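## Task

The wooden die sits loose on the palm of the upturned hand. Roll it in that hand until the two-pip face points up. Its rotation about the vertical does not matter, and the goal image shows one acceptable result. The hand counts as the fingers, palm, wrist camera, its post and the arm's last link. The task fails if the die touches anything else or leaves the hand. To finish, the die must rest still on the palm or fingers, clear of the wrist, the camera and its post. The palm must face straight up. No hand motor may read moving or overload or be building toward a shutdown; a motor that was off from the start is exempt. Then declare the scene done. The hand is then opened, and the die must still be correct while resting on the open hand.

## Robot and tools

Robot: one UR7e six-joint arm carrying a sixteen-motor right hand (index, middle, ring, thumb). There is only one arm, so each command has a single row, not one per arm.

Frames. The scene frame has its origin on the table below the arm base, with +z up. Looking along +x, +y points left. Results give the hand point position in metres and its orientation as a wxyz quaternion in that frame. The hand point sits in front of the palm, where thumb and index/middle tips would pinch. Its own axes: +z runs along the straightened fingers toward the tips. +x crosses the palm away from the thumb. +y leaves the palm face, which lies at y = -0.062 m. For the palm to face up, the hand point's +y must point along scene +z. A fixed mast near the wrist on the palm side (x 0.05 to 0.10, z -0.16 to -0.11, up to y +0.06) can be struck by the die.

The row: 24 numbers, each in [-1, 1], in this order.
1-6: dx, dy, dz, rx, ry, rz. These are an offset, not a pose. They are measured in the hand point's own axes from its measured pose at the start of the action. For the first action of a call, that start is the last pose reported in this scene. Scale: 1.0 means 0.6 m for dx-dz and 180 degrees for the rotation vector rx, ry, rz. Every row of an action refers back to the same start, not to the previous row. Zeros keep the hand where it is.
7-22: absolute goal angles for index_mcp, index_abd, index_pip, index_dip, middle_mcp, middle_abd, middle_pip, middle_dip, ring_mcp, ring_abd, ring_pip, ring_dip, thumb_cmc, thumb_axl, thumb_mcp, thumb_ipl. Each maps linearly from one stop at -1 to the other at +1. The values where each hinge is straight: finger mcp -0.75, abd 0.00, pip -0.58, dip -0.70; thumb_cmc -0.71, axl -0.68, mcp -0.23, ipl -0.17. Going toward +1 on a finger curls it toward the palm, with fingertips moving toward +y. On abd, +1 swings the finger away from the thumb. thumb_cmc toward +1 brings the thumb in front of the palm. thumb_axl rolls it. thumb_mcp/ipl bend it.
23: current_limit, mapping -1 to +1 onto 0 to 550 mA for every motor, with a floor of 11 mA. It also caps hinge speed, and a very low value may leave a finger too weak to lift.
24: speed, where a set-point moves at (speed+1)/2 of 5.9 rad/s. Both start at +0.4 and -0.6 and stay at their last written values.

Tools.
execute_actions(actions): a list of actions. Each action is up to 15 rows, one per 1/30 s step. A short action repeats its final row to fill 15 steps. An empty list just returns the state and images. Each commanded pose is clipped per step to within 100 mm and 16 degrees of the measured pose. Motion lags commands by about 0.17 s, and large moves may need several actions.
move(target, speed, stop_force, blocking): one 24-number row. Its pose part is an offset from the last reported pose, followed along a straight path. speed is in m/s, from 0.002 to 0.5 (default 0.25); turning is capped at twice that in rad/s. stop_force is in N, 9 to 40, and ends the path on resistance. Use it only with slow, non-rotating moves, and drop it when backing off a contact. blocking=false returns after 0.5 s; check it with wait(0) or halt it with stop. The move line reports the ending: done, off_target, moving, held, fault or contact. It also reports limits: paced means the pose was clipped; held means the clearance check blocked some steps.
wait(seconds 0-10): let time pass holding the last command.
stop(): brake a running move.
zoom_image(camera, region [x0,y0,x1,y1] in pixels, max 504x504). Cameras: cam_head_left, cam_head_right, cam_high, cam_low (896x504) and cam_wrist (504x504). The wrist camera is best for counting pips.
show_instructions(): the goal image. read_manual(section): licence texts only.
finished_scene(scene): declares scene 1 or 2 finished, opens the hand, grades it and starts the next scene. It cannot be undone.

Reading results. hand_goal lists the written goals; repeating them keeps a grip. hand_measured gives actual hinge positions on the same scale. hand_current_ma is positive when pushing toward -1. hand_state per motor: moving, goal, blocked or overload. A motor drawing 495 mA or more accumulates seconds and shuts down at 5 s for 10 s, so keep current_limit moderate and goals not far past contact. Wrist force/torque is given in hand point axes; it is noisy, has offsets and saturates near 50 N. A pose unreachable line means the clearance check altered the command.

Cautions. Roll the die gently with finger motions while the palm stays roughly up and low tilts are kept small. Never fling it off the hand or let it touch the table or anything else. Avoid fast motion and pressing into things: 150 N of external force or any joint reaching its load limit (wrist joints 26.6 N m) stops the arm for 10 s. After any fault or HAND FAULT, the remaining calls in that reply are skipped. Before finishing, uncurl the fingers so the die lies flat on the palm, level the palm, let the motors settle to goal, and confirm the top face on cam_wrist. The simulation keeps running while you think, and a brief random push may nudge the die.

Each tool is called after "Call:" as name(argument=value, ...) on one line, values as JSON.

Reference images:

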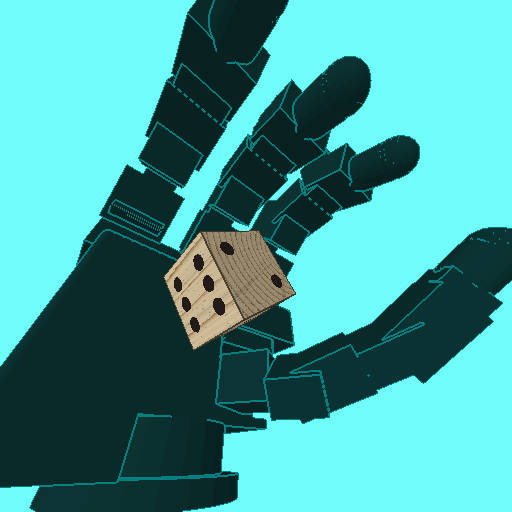

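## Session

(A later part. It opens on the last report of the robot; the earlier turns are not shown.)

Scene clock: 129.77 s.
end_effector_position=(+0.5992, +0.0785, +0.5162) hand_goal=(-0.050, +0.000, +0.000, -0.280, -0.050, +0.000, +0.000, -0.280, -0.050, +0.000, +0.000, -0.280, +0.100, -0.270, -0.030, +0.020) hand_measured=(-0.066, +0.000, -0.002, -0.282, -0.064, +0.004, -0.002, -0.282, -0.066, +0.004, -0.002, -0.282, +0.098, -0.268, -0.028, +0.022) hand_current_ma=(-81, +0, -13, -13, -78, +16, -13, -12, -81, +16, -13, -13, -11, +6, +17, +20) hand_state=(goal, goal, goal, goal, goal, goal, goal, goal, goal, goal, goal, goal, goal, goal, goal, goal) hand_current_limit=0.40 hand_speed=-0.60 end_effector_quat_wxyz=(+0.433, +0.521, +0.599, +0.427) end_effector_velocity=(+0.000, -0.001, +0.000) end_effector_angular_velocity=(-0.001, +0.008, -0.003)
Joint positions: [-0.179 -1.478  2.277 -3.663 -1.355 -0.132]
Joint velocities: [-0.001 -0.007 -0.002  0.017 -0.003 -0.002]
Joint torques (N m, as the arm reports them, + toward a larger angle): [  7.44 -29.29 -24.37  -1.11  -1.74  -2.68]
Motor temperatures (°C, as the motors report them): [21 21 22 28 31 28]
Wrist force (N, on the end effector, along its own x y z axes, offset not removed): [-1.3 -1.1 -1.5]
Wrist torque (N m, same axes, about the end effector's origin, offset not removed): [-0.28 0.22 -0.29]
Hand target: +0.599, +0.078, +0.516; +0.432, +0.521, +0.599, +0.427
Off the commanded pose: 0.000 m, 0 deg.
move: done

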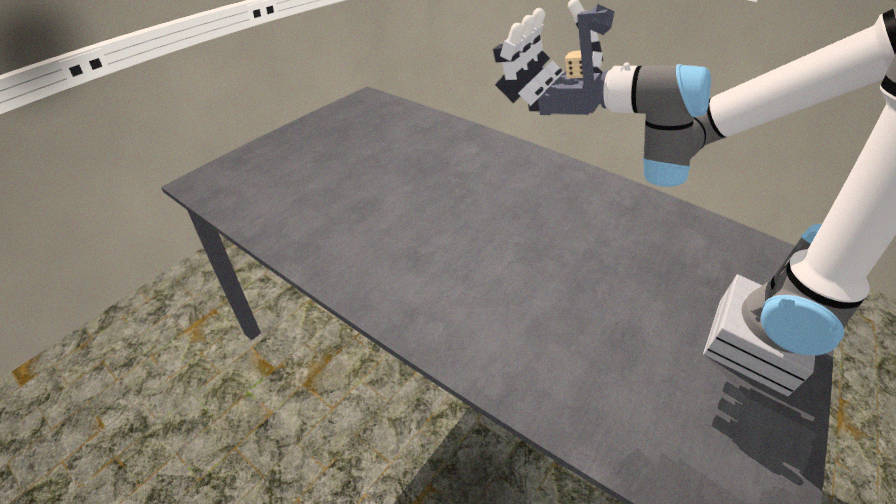

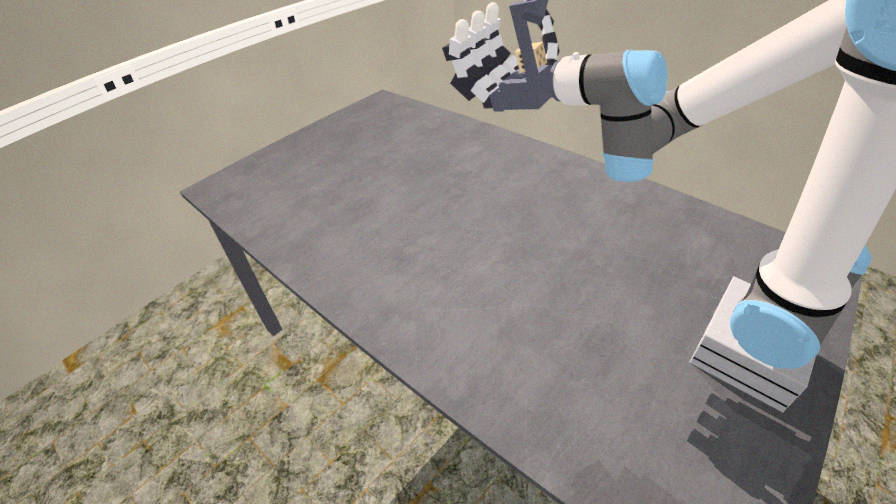

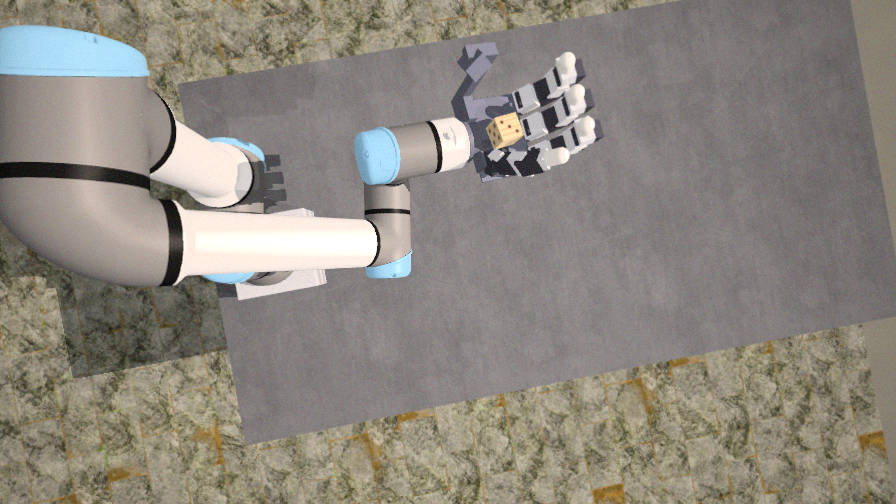

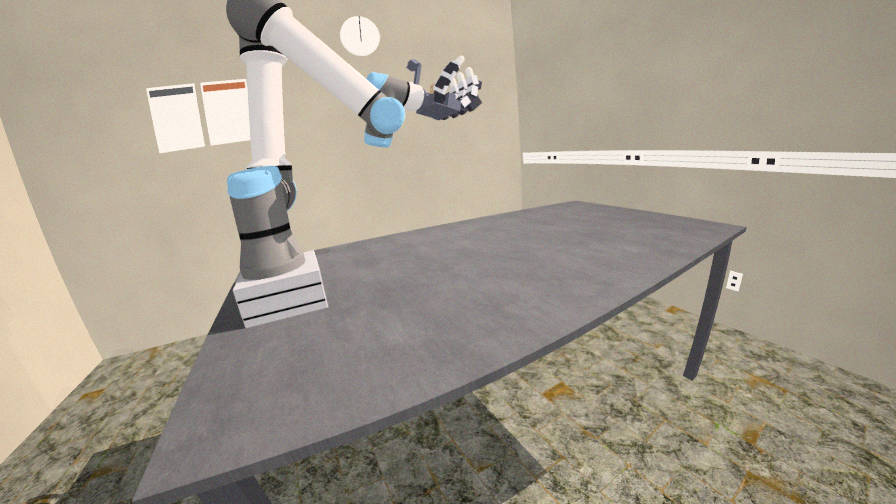

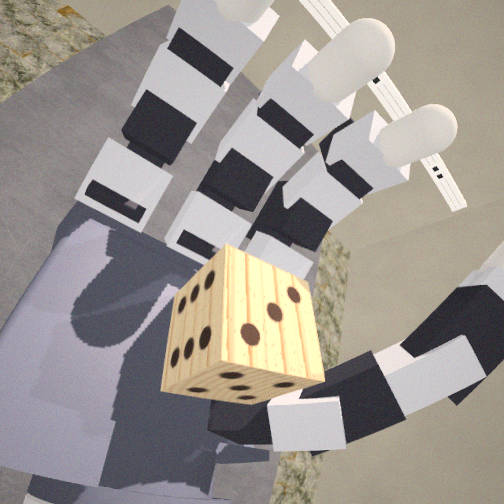

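Call:
move(target=[0,0,0,-0.15,0,0,-0.45,0,0.6,0.2,-0.45,0,0.6,0.2,-0.05,0,0,-0.28,0.1,-0.27,-0.03,0.02,0.4,-0.6], speed=0.1)

Call:
move(target=[0,0,0,0,0,0,-0.4,0,0.8,0.4,-0.4,0,0.8,0.4,-0.05,0,0,-0.28,0.1,-0.27,-0.03,0.02,0.4,-0.7])

Call:
move(target=[0,0,0,0,0,0,-0.15,0,0.75,0.4,-0.15,0,0.75,0.4,-0.05,0,0,-0.28,0.1,-0.27,-0.03,0.02,0.4,-0.8])

Call:
zoom_image(camera="cam_high", region=[440, 30, 660, 200])

Call:
zoom_image(camera="cam_head_left", region=[480, 10, 640, 130])

Scene clock: 138.50 s.
end_effector_position=(+0.5992, +0.0785, +0.5162) hand_goal=(-0.450, +0.000, +0.600, +0.200, -0.450, +0.000, +0.600, +0.200, -0.050, +0.000, +0.000, -0.280, +0.100, -0.270, -0.030, +0.020) hand_measured=(-0.458, +0.000, +0.598, +0.198, -0.456, +0.004, +0.598, +0.198, -0.062, +0.004, -0.002, -0.282, +0.098, -0.268, -0.028, +0.022) hand_current_ma=(-40, +0, -7, -12, -37, +16, -7, -11, -66, +16, -12, -13, -11, +6, +11, +17) hand_state=(goal, goal, goal, goal, goal, goal, goal, goal, goal, goal, goal, goal, goal, goal, goal, goal) hand_current_limit=0.40 hand_speed=-0.60 end_effector_quat_wxyz=(+0.542, +0.406, +0.483, +0.555) end_effector_velocity=(+0.000, +0.001, -0.000) end_effector_angular_velocity=(+0.001, -0.011, +0.002)
Joint positions: [-0.175 -1.072  2.125 -4.4   -1.324 -0.019]
Joint velocities: [ 0.001  0.009 -0.007 -0.012  0.     0.002]
Joint torques (N m, as the arm reports them, + toward a larger angle): [  8.25 -28.08 -17.61  -3.11  -2.12   1.8 ]
Motor temperatures (°C, as the motors report them): [21 21 22 28 31 28]
Wrist force (N, on the end effector, along its own x y z axes, offset not removed): [-1.5 -0.3 2.7]
Wrist torque (N m, same axes, about the end effector's origin, offset not removed): [-0.55 0.11 -0.19]
Hand target: +0.599, +0.078, +0.516; +0.542, +0.406, +0.483, +0.555
Off the commanded pose: 0.000 m, 0 deg.
move: done

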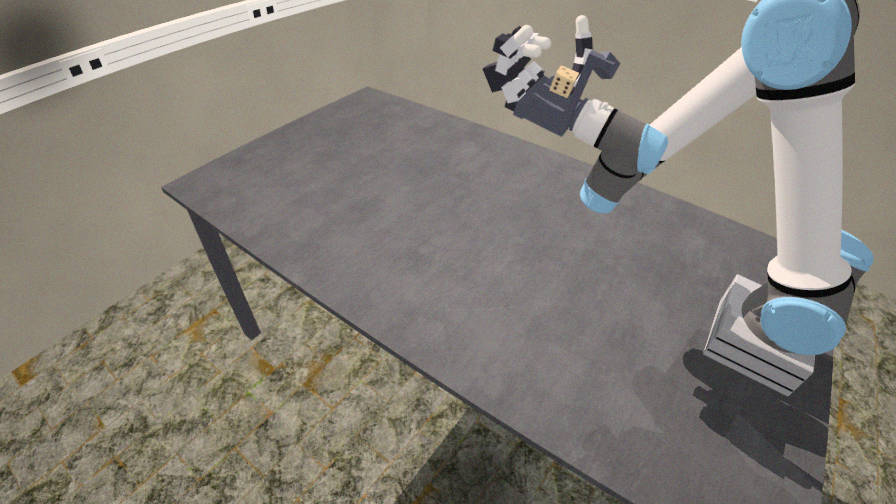

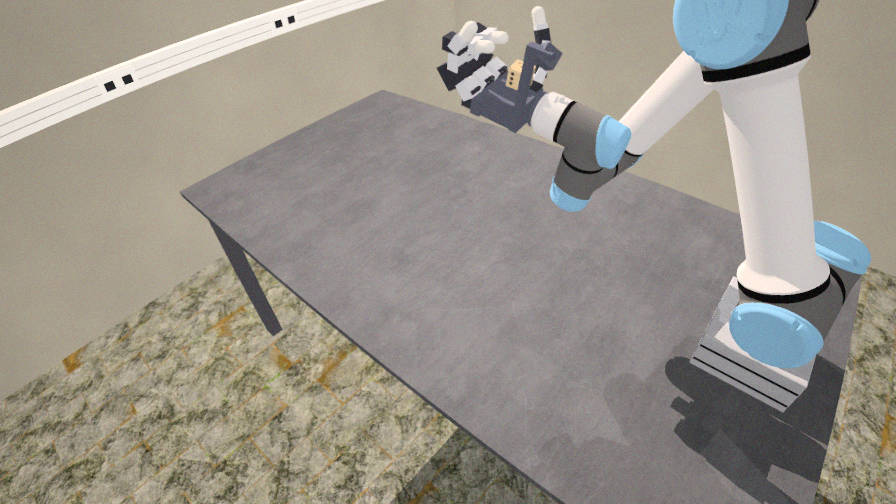

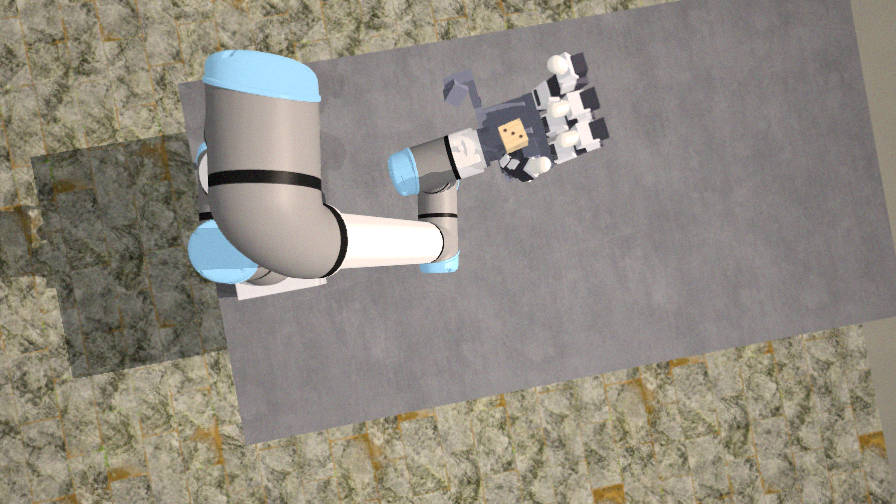

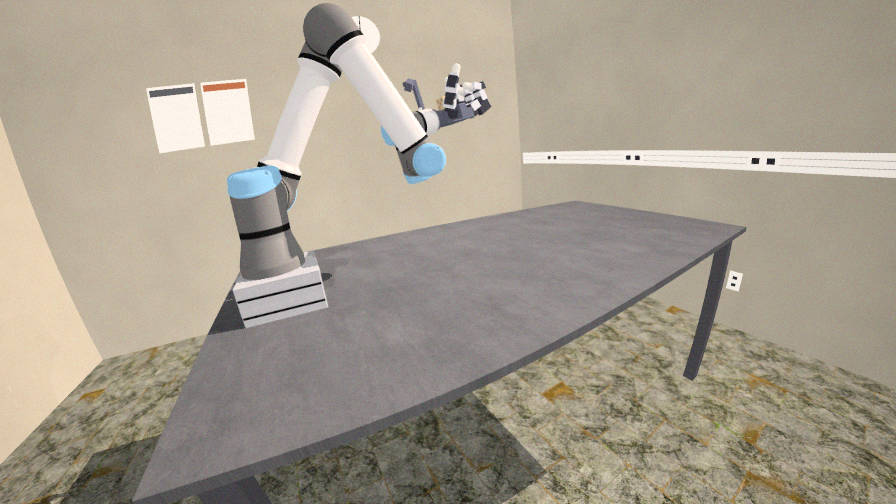

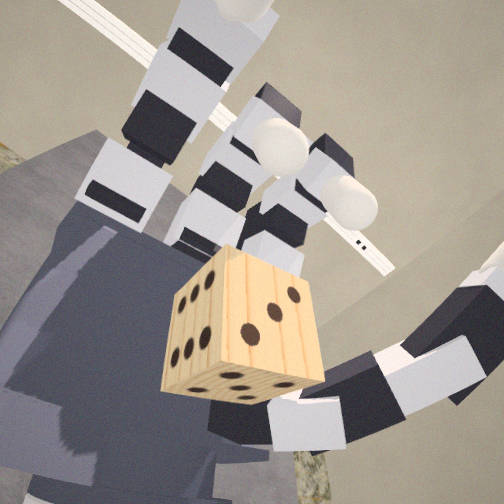

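Scene clock: 139.07 s.
end_effector_position=(+0.5992, +0.0785, +0.5161) hand_goal=(-0.400, +0.000, +0.800, +0.400, -0.400, +0.000, +0.800, +0.400, -0.050, +0.000, +0.000, -0.280, +0.100, -0.270, -0.030, +0.020) hand_measured=(-0.416, +0.000, +0.800, +0.398, -0.414, +0.004, +0.800, +0.398, -0.062, +0.004, -0.002, -0.282, +0.098, -0.268, -0.028, +0.022) hand_current_ma=(-82, +0, -3, -12, -78, +15, -3, -11, -66, +16, -11, -13, -11, +6, +11, +17) hand_state=(goal, goal, goal, goal, goal, goal, goal, goal, goal, goal, goal, goal, goal, goal, goal, goal) hand_current_limit=0.40 hand_speed=-0.70 end_effector_quat_wxyz=(+0.542, +0.406, +0.483, +0.555) end_effector_velocity=(-0.000, +0.000, -0.000) end_effector_angular_velocity=(-0.000, -0.000, -0.000)
Joint positions: [-0.175 -1.072  2.125 -4.4   -1.324 -0.018]
Joint velocities: [ 0.     0.     0.    -0.001 -0.    -0.   ]
Joint torques (N m, as the arm reports them, + toward a larger angle): [  5.42 -41.15  -5.41  -0.14  -0.32  -1.08]
Motor temperatures (°C, as the motors report them): [21 21 22 28 31 28]
Wrist force (N, on the end effector, along its own x y z axes, offset not removed): [0.3 -1.6 1.9]
Wrist torque (N m, same axes, about the end effector's origin, offset not removed): [-0.67 -0.09 0.00]
Hand target: +0.599, +0.078, +0.516; +0.542, +0.406, +0.483, +0.555
Off the commanded pose: 0.000 m, 0 deg.
move: done

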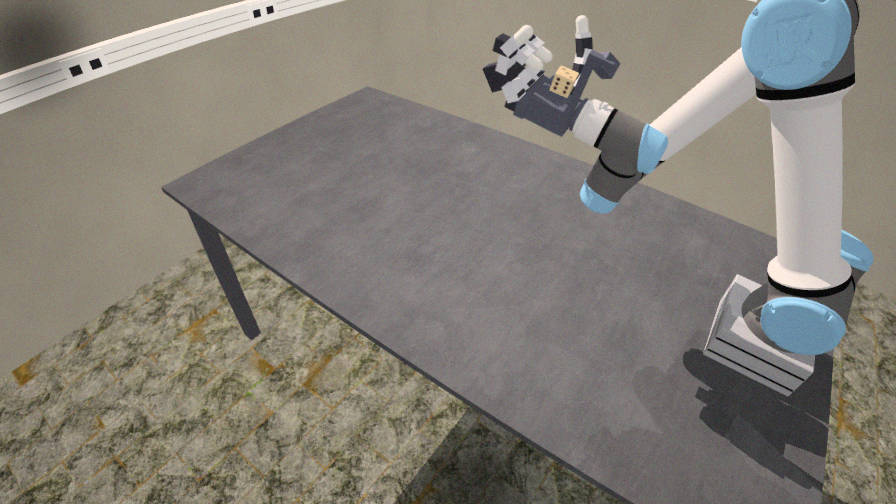

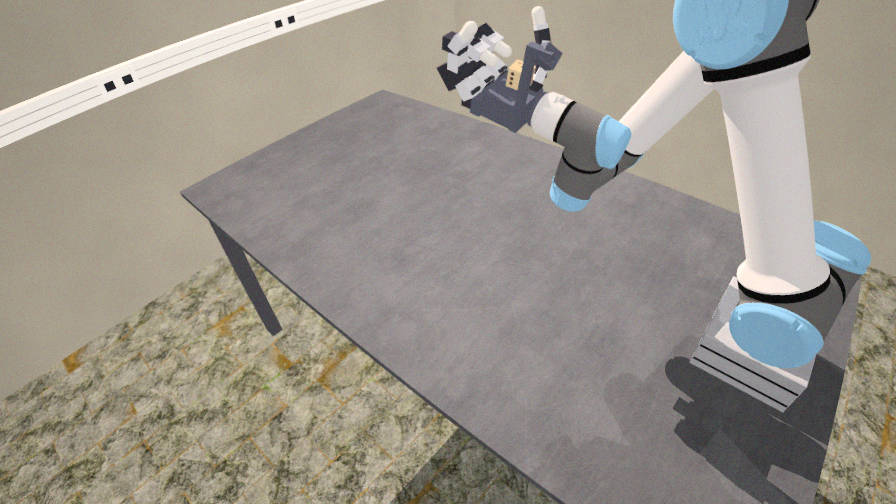

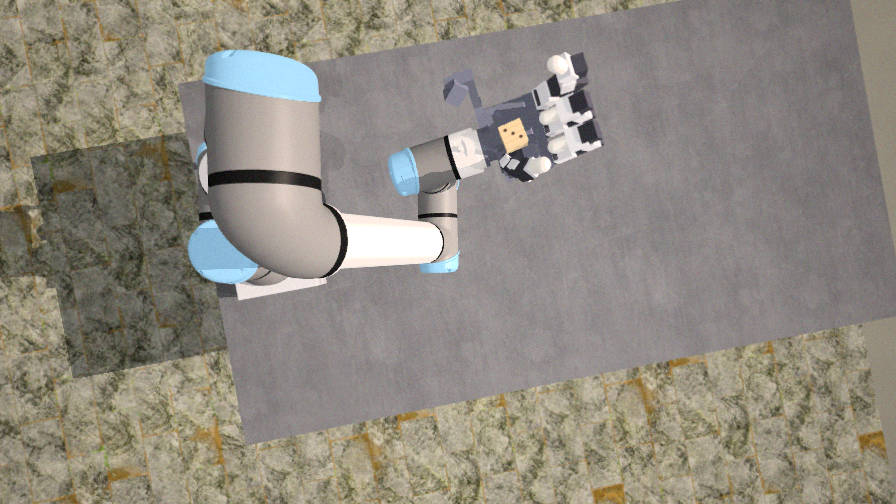

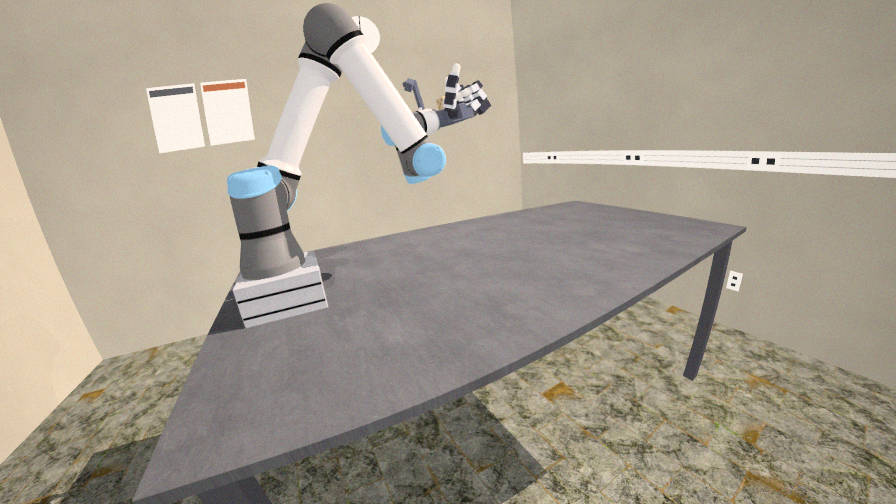

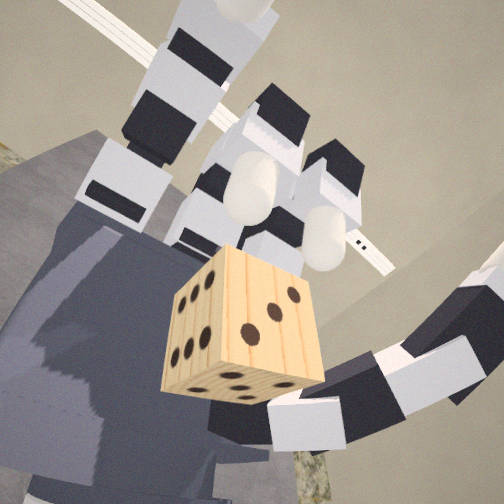

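Scene clock: 139.87 s.
end_effector_position=(+0.5992, +0.0785, +0.5162) hand_goal=(-0.150, +0.000, +0.750, +0.400, -0.150, +0.000, +0.750, +0.400, -0.050, +0.000, +0.000, -0.280, +0.100, -0.270, -0.030, +0.020) hand_measured=(-0.160, +0.000, +0.756, +0.398, -0.160, +0.004, +0.756, +0.398, -0.062, +0.004, -0.002, -0.282, +0.098, -0.268, -0.028, +0.022) hand_current_ma=(-56, +0, +36, -12, -53, +15, +36, -11, -66, +16, -11, -13, -11, +6, +11, +17) hand_state=(goal, goal, goal, goal, goal, goal, goal, goal, goal, goal, goal, goal, goal, goal, goal, goal) hand_current_limit=0.40 hand_speed=-0.80 end_effector_quat_wxyz=(+0.542, +0.406, +0.483, +0.555) end_effector_velocity=(+0.000, -0.002, +0.001) end_effector_angular_velocity=(-0.001, -0.002, -0.003)
Joint positions: [-0.175 -1.072  2.125 -4.4   -1.324 -0.018]
Joint velocities: [-0.003 -0.001 -0.001  0.     0.    -0.   ]
Joint torques (N m, as the arm reports them, + toward a larger angle): [  6.42 -38.93  -6.27  -0.48  -0.24  -1.35]
Motor temperatures (°C, as the motors report them): [21 21 22 28 31 28]
Wrist force (N, on the end effector, along its own x y z axes, offset not removed): [1.1 -1.9 -1.1]
Wrist torque (N m, same axes, about the end effector's origin, offset not removed): [-0.45 -0.27 -0.14]
Hand target: +0.599, +0.078, +0.516; +0.542, +0.406, +0.483, +0.555
Off the commanded pose: 0.000 m, 0 deg.
move: done

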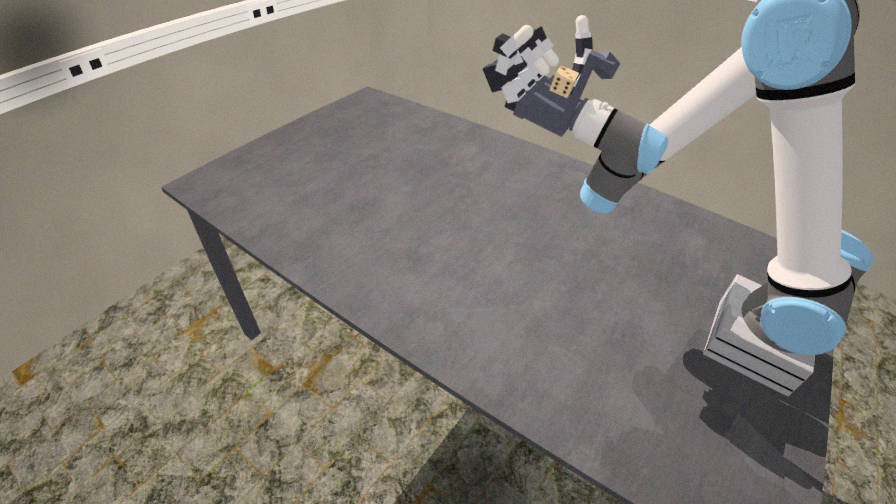

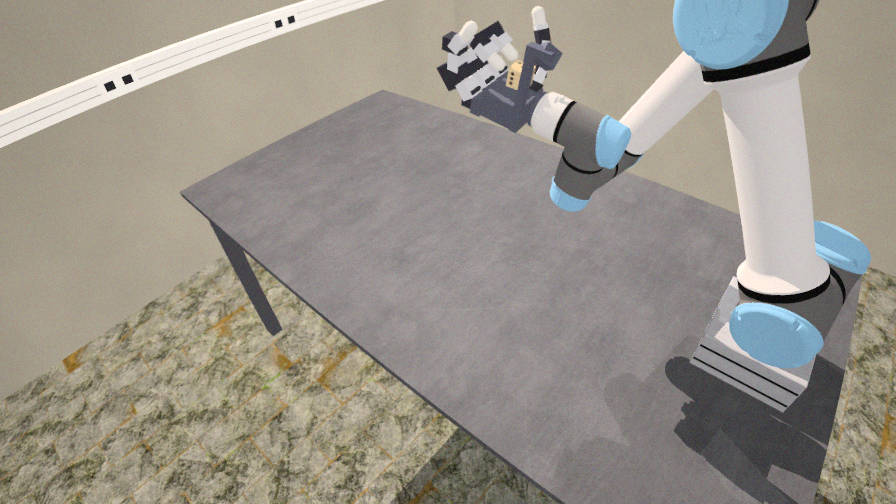

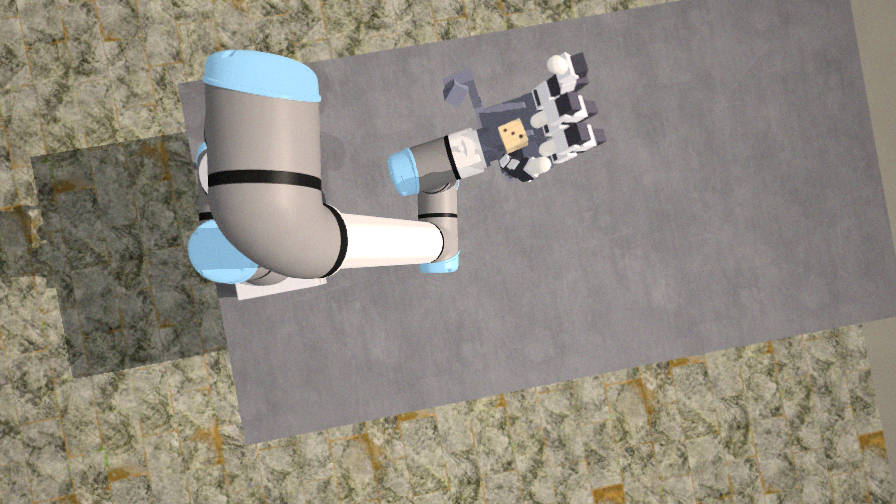

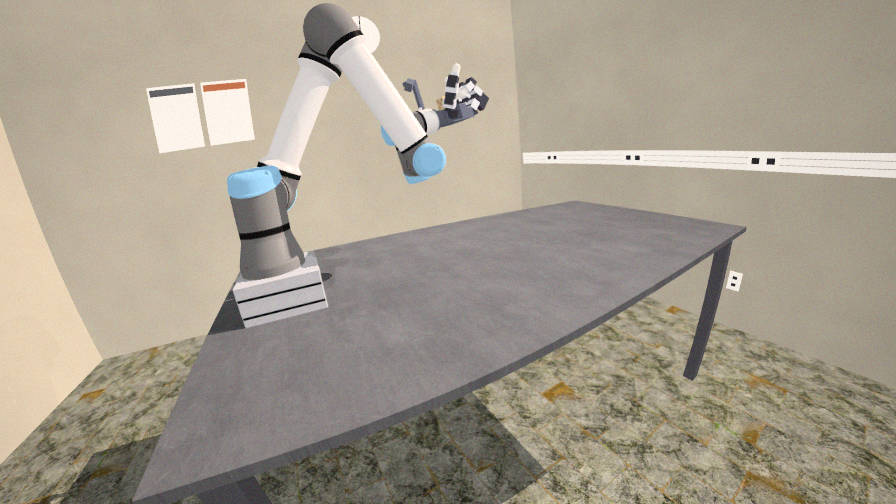

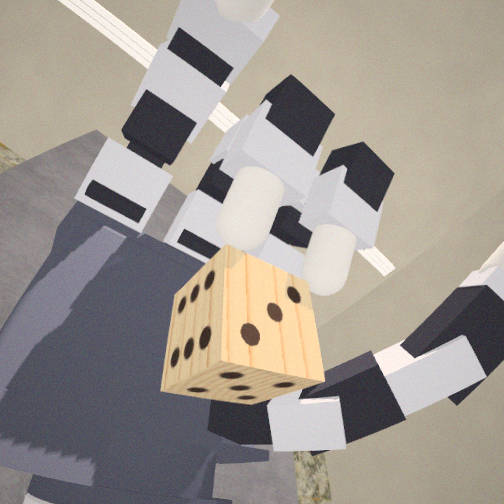

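Region (440, 30, 660, 200) of cam_high's 896x504 image, scaled by 2.291, with more detail than that image has; it fills the top 389 rows of this view, and the rest is white.

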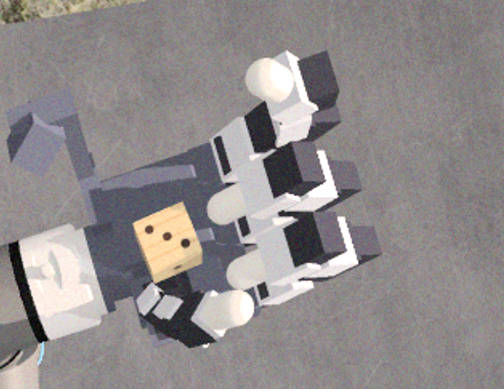

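Region (480, 10, 640, 130) of cam_head_left's 896x504 image, scaled by 3.150, with more detail than that image has; it fills the top 378 rows of this view, and the rest is white.

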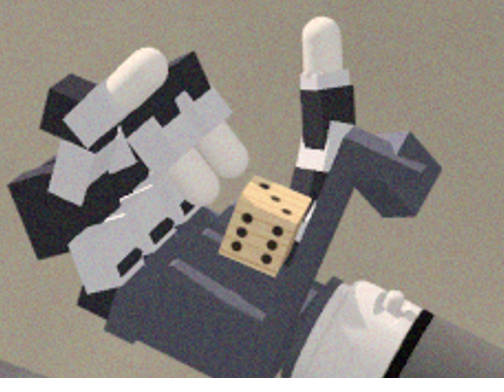

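Call:
execute_actions(actions=[])

Scene clock: 148.33 s.
end_effector_position=(+0.5992, +0.0785, +0.5161) hand_goal=(-0.150, +0.000, +0.750, +0.400, -0.150, +0.000, +0.750, +0.400, -0.050, +0.000, +0.000, -0.280, +0.100, -0.270, -0.030, +0.020) hand_measured=(-0.160, +0.000, +0.756, +0.398, -0.160, +0.004, +0.756, +0.398, -0.062, +0.004, -0.002, -0.282, +0.098, -0.268, -0.028, +0.022) hand_current_ma=(-55, +0, +36, -12, -53, +15, +36, -11, -66, +16, -11, -13, -11, +6, +11, +17) hand_state=(goal, goal, goal, goal, goal, goal, goal, goal, goal, goal, goal, goal, goal, goal, goal, goal) hand_current_limit=0.40 hand_speed=-0.80 end_effector_quat_wxyz=(+0.542, +0.406, +0.483, +0.555) end_effector_velocity=(+0.000, +0.001, +0.000) end_effector_angular_velocity=(-0.000, -0.001, +0.002)
Joint positions: [-0.175 -1.072  2.125 -4.4   -1.324 -0.018]
Joint velocities: [ 0.001  0.    -0.001 -0.     0.001  0.   ]
Joint torques (N m, as the arm reports them, + toward a larger angle): [  5.4  -27.19 -13.87  -3.54   0.    -1.47]
Motor temperatures (°C, as the motors report them): [21 21 22 28 31 28]
Wrist force (N, on the end effector, along its own x y z axes, offset not removed): [2.0 0.6 0.4]
Wrist torque (N m, same axes, about the end effector's origin, offset not removed): [-0.44 -0.31 0.04]
Hand target: +0.599, +0.078, +0.516; +0.542, +0.406, +0.483, +0.555
Off the commanded pose: 0.000 m, 0 deg.

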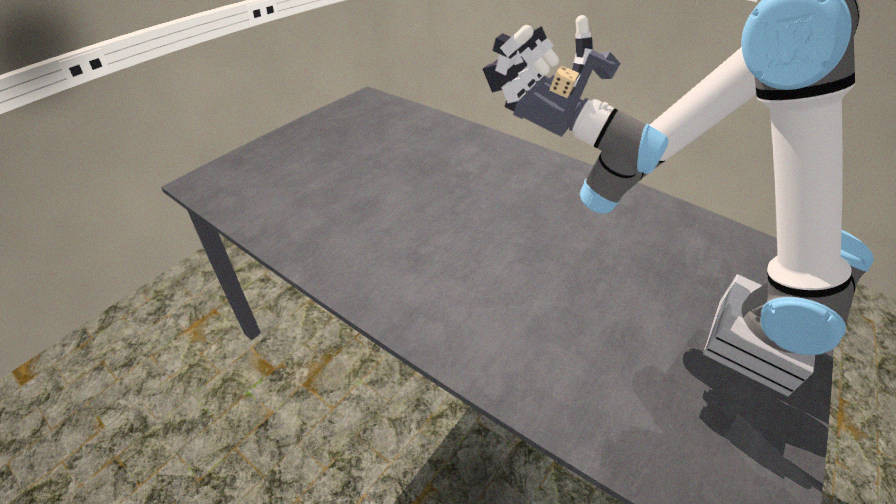

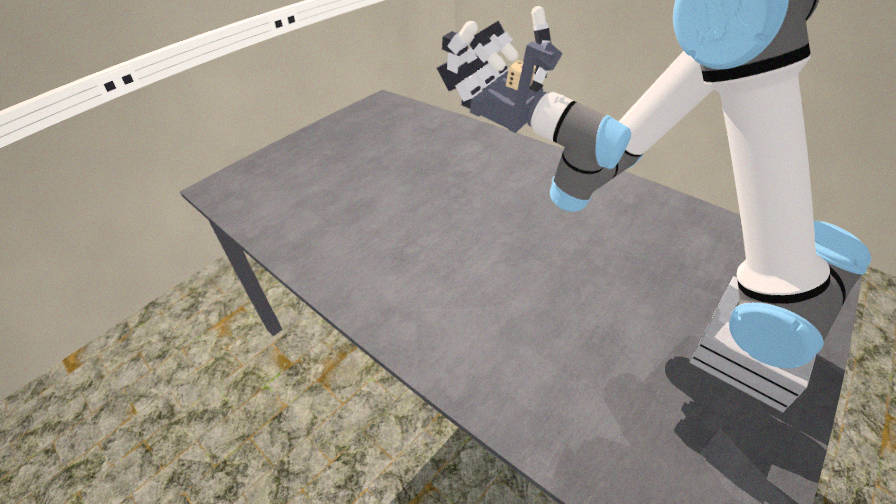

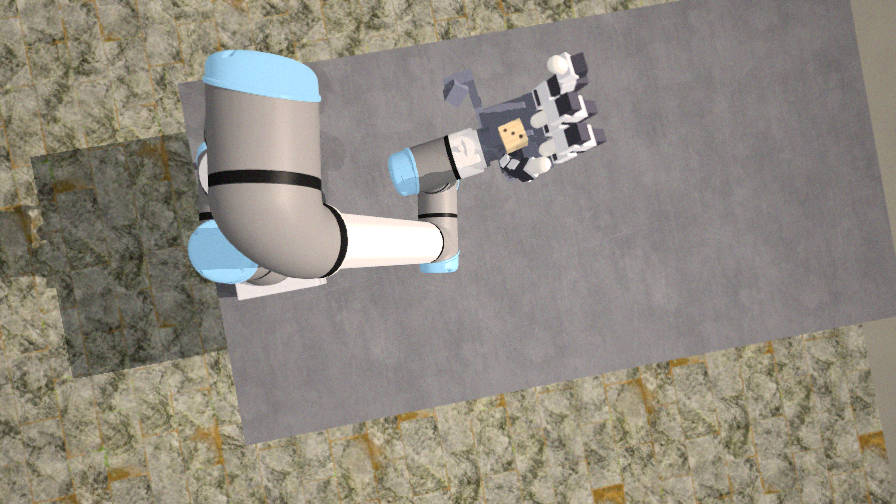

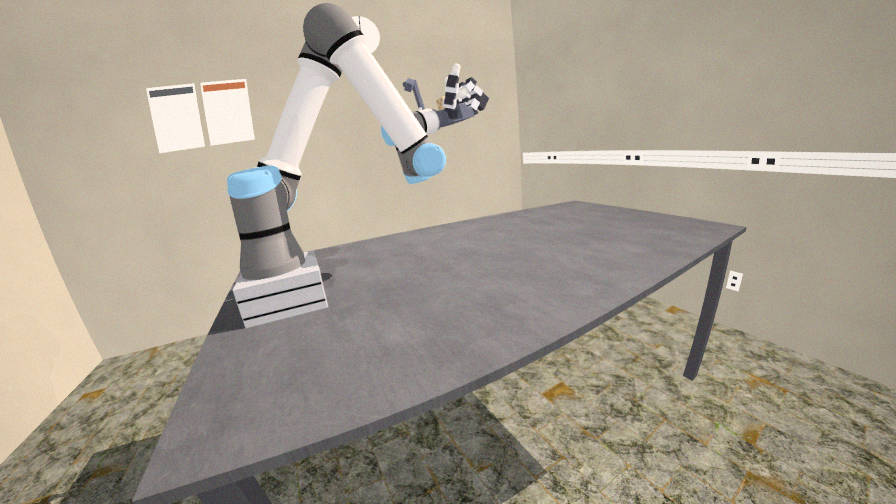

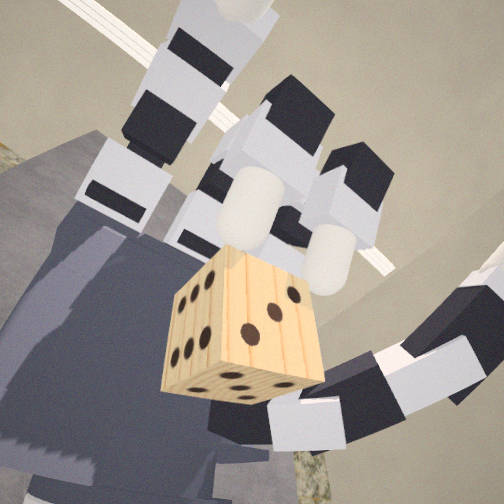

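Call:
execute_actions(actions=[[[0,0,0,0,0,0,0.0,0,0.75,0.4,0.0,0,0.75,0.4,-0.05,0,0,-0.28,0.1,-0.27,-0.03,0.02,0.4,-0.8]],[[0,0,0,0,0,0,0.0,0,0.75,0.4,0.0,0,0.75,0.4,-0.05,0,0,-0.28,0.1,-0.27,-0.03,0.02,0.4,-0.8]]])

Scene clock: 151.70 s.
end_effector_position=(+0.5992, +0.0785, +0.5161) hand_goal=(+0.000, +0.000, +0.750, +0.400, +0.000, +0.000, +0.750, +0.400, -0.050, +0.000, +0.000, -0.280, +0.100, -0.270, -0.030, +0.020) hand_measured=(-0.006, +0.000, +0.756, +0.398, -0.006, +0.004, +0.756, +0.398, -0.062, +0.004, -0.002, -0.282, +0.098, -0.268, -0.028, +0.022) hand_current_ma=(-37, +0, +36, -12, -35, +15, +36, -11, -66, +16, -11, -13, -11, +6, +11, +17) hand_state=(goal, goal, goal, goal, goal, goal, goal, goal, goal, goal, goal, goal, goal, goal, goal, goal) hand_current_limit=0.40 hand_speed=-0.80 end_effector_quat_wxyz=(+0.542, +0.406, +0.483, +0.555) end_effector_velocity=(+0.000, +0.000, -0.000) end_effector_angular_velocity=(-0.000, +0.001, +0.001)
Joint positions: [-0.175 -1.072  2.125 -4.4   -1.324 -0.018]
Joint velocities: [ 0.     0.    -0.     0.001  0.001 -0.   ]
Joint torques (N m, as the arm reports them, + toward a larger angle): [  6.62 -26.34 -15.84  -3.48   0.04  -1.19]
Motor temperatures (°C, as the motors report them): [21 21 22 28 31 28]
Wrist force (N, on the end effector, along its own x y z axes, offset not removed): [1.3 -2.4 -0.8]
Wrist torque (N m, same axes, about the end effector's origin, offset not removed): [-0.70 -0.08 -0.15]
Hand target: +0.599, +0.078, +0.516; +0.542, +0.406, +0.483, +0.555
Off the commanded pose: 0.000 m, 0 deg.

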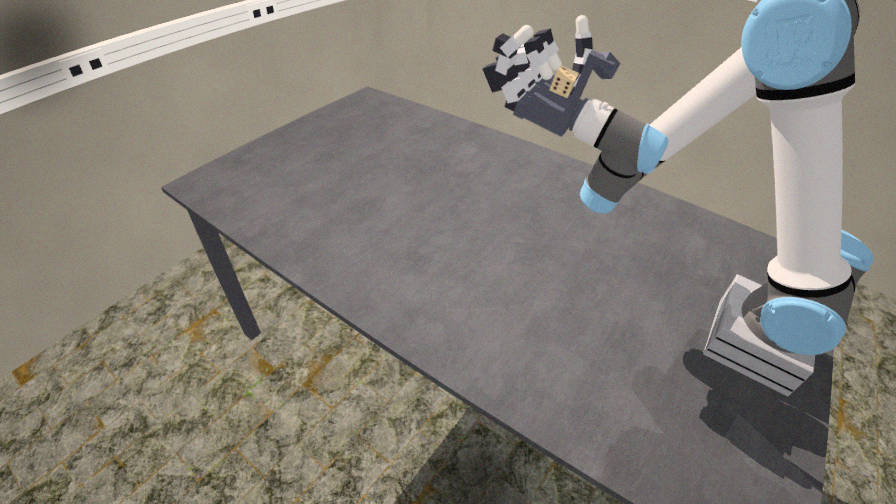

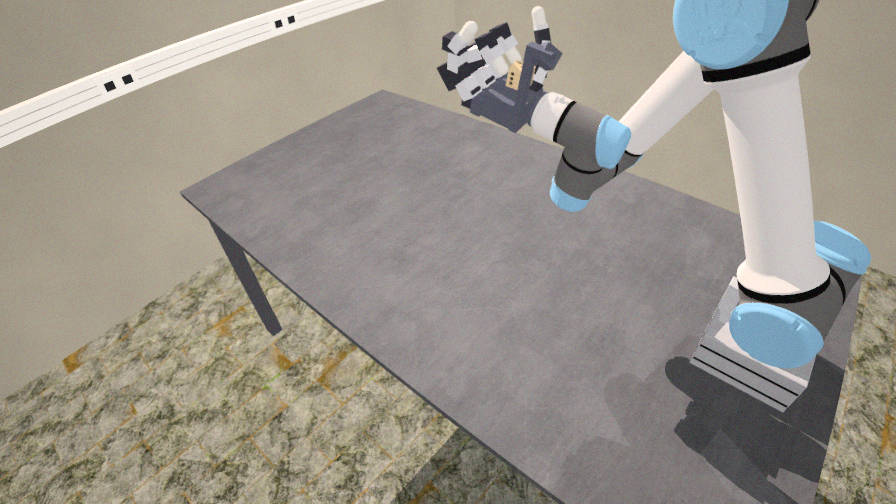

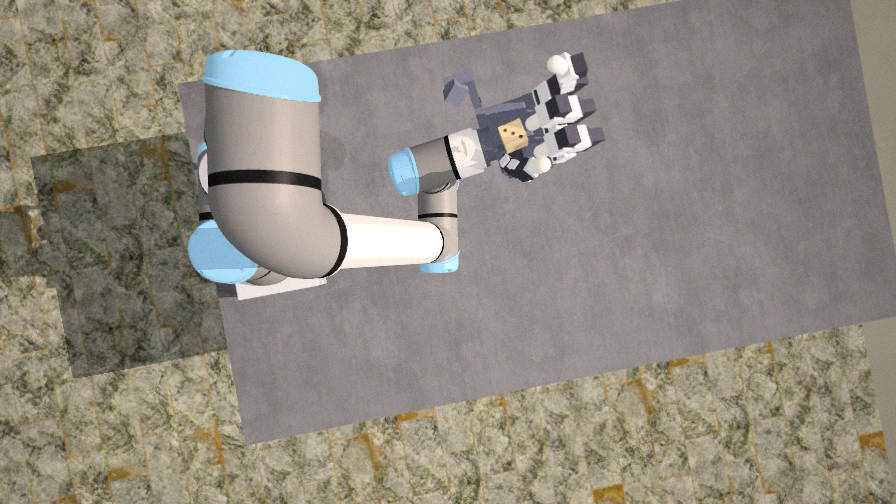

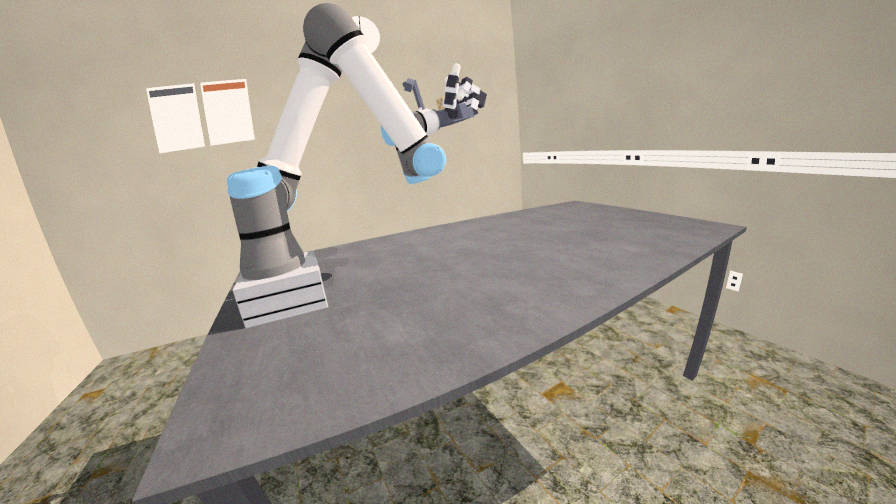

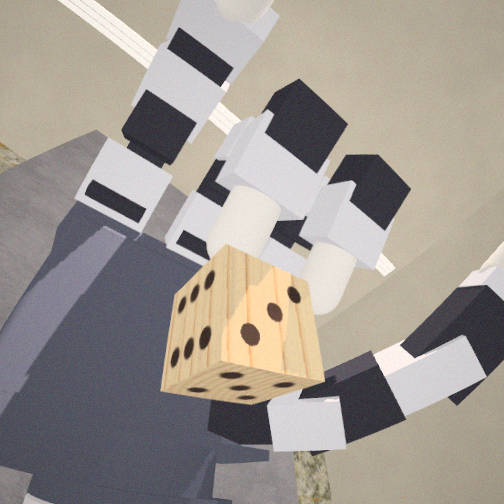

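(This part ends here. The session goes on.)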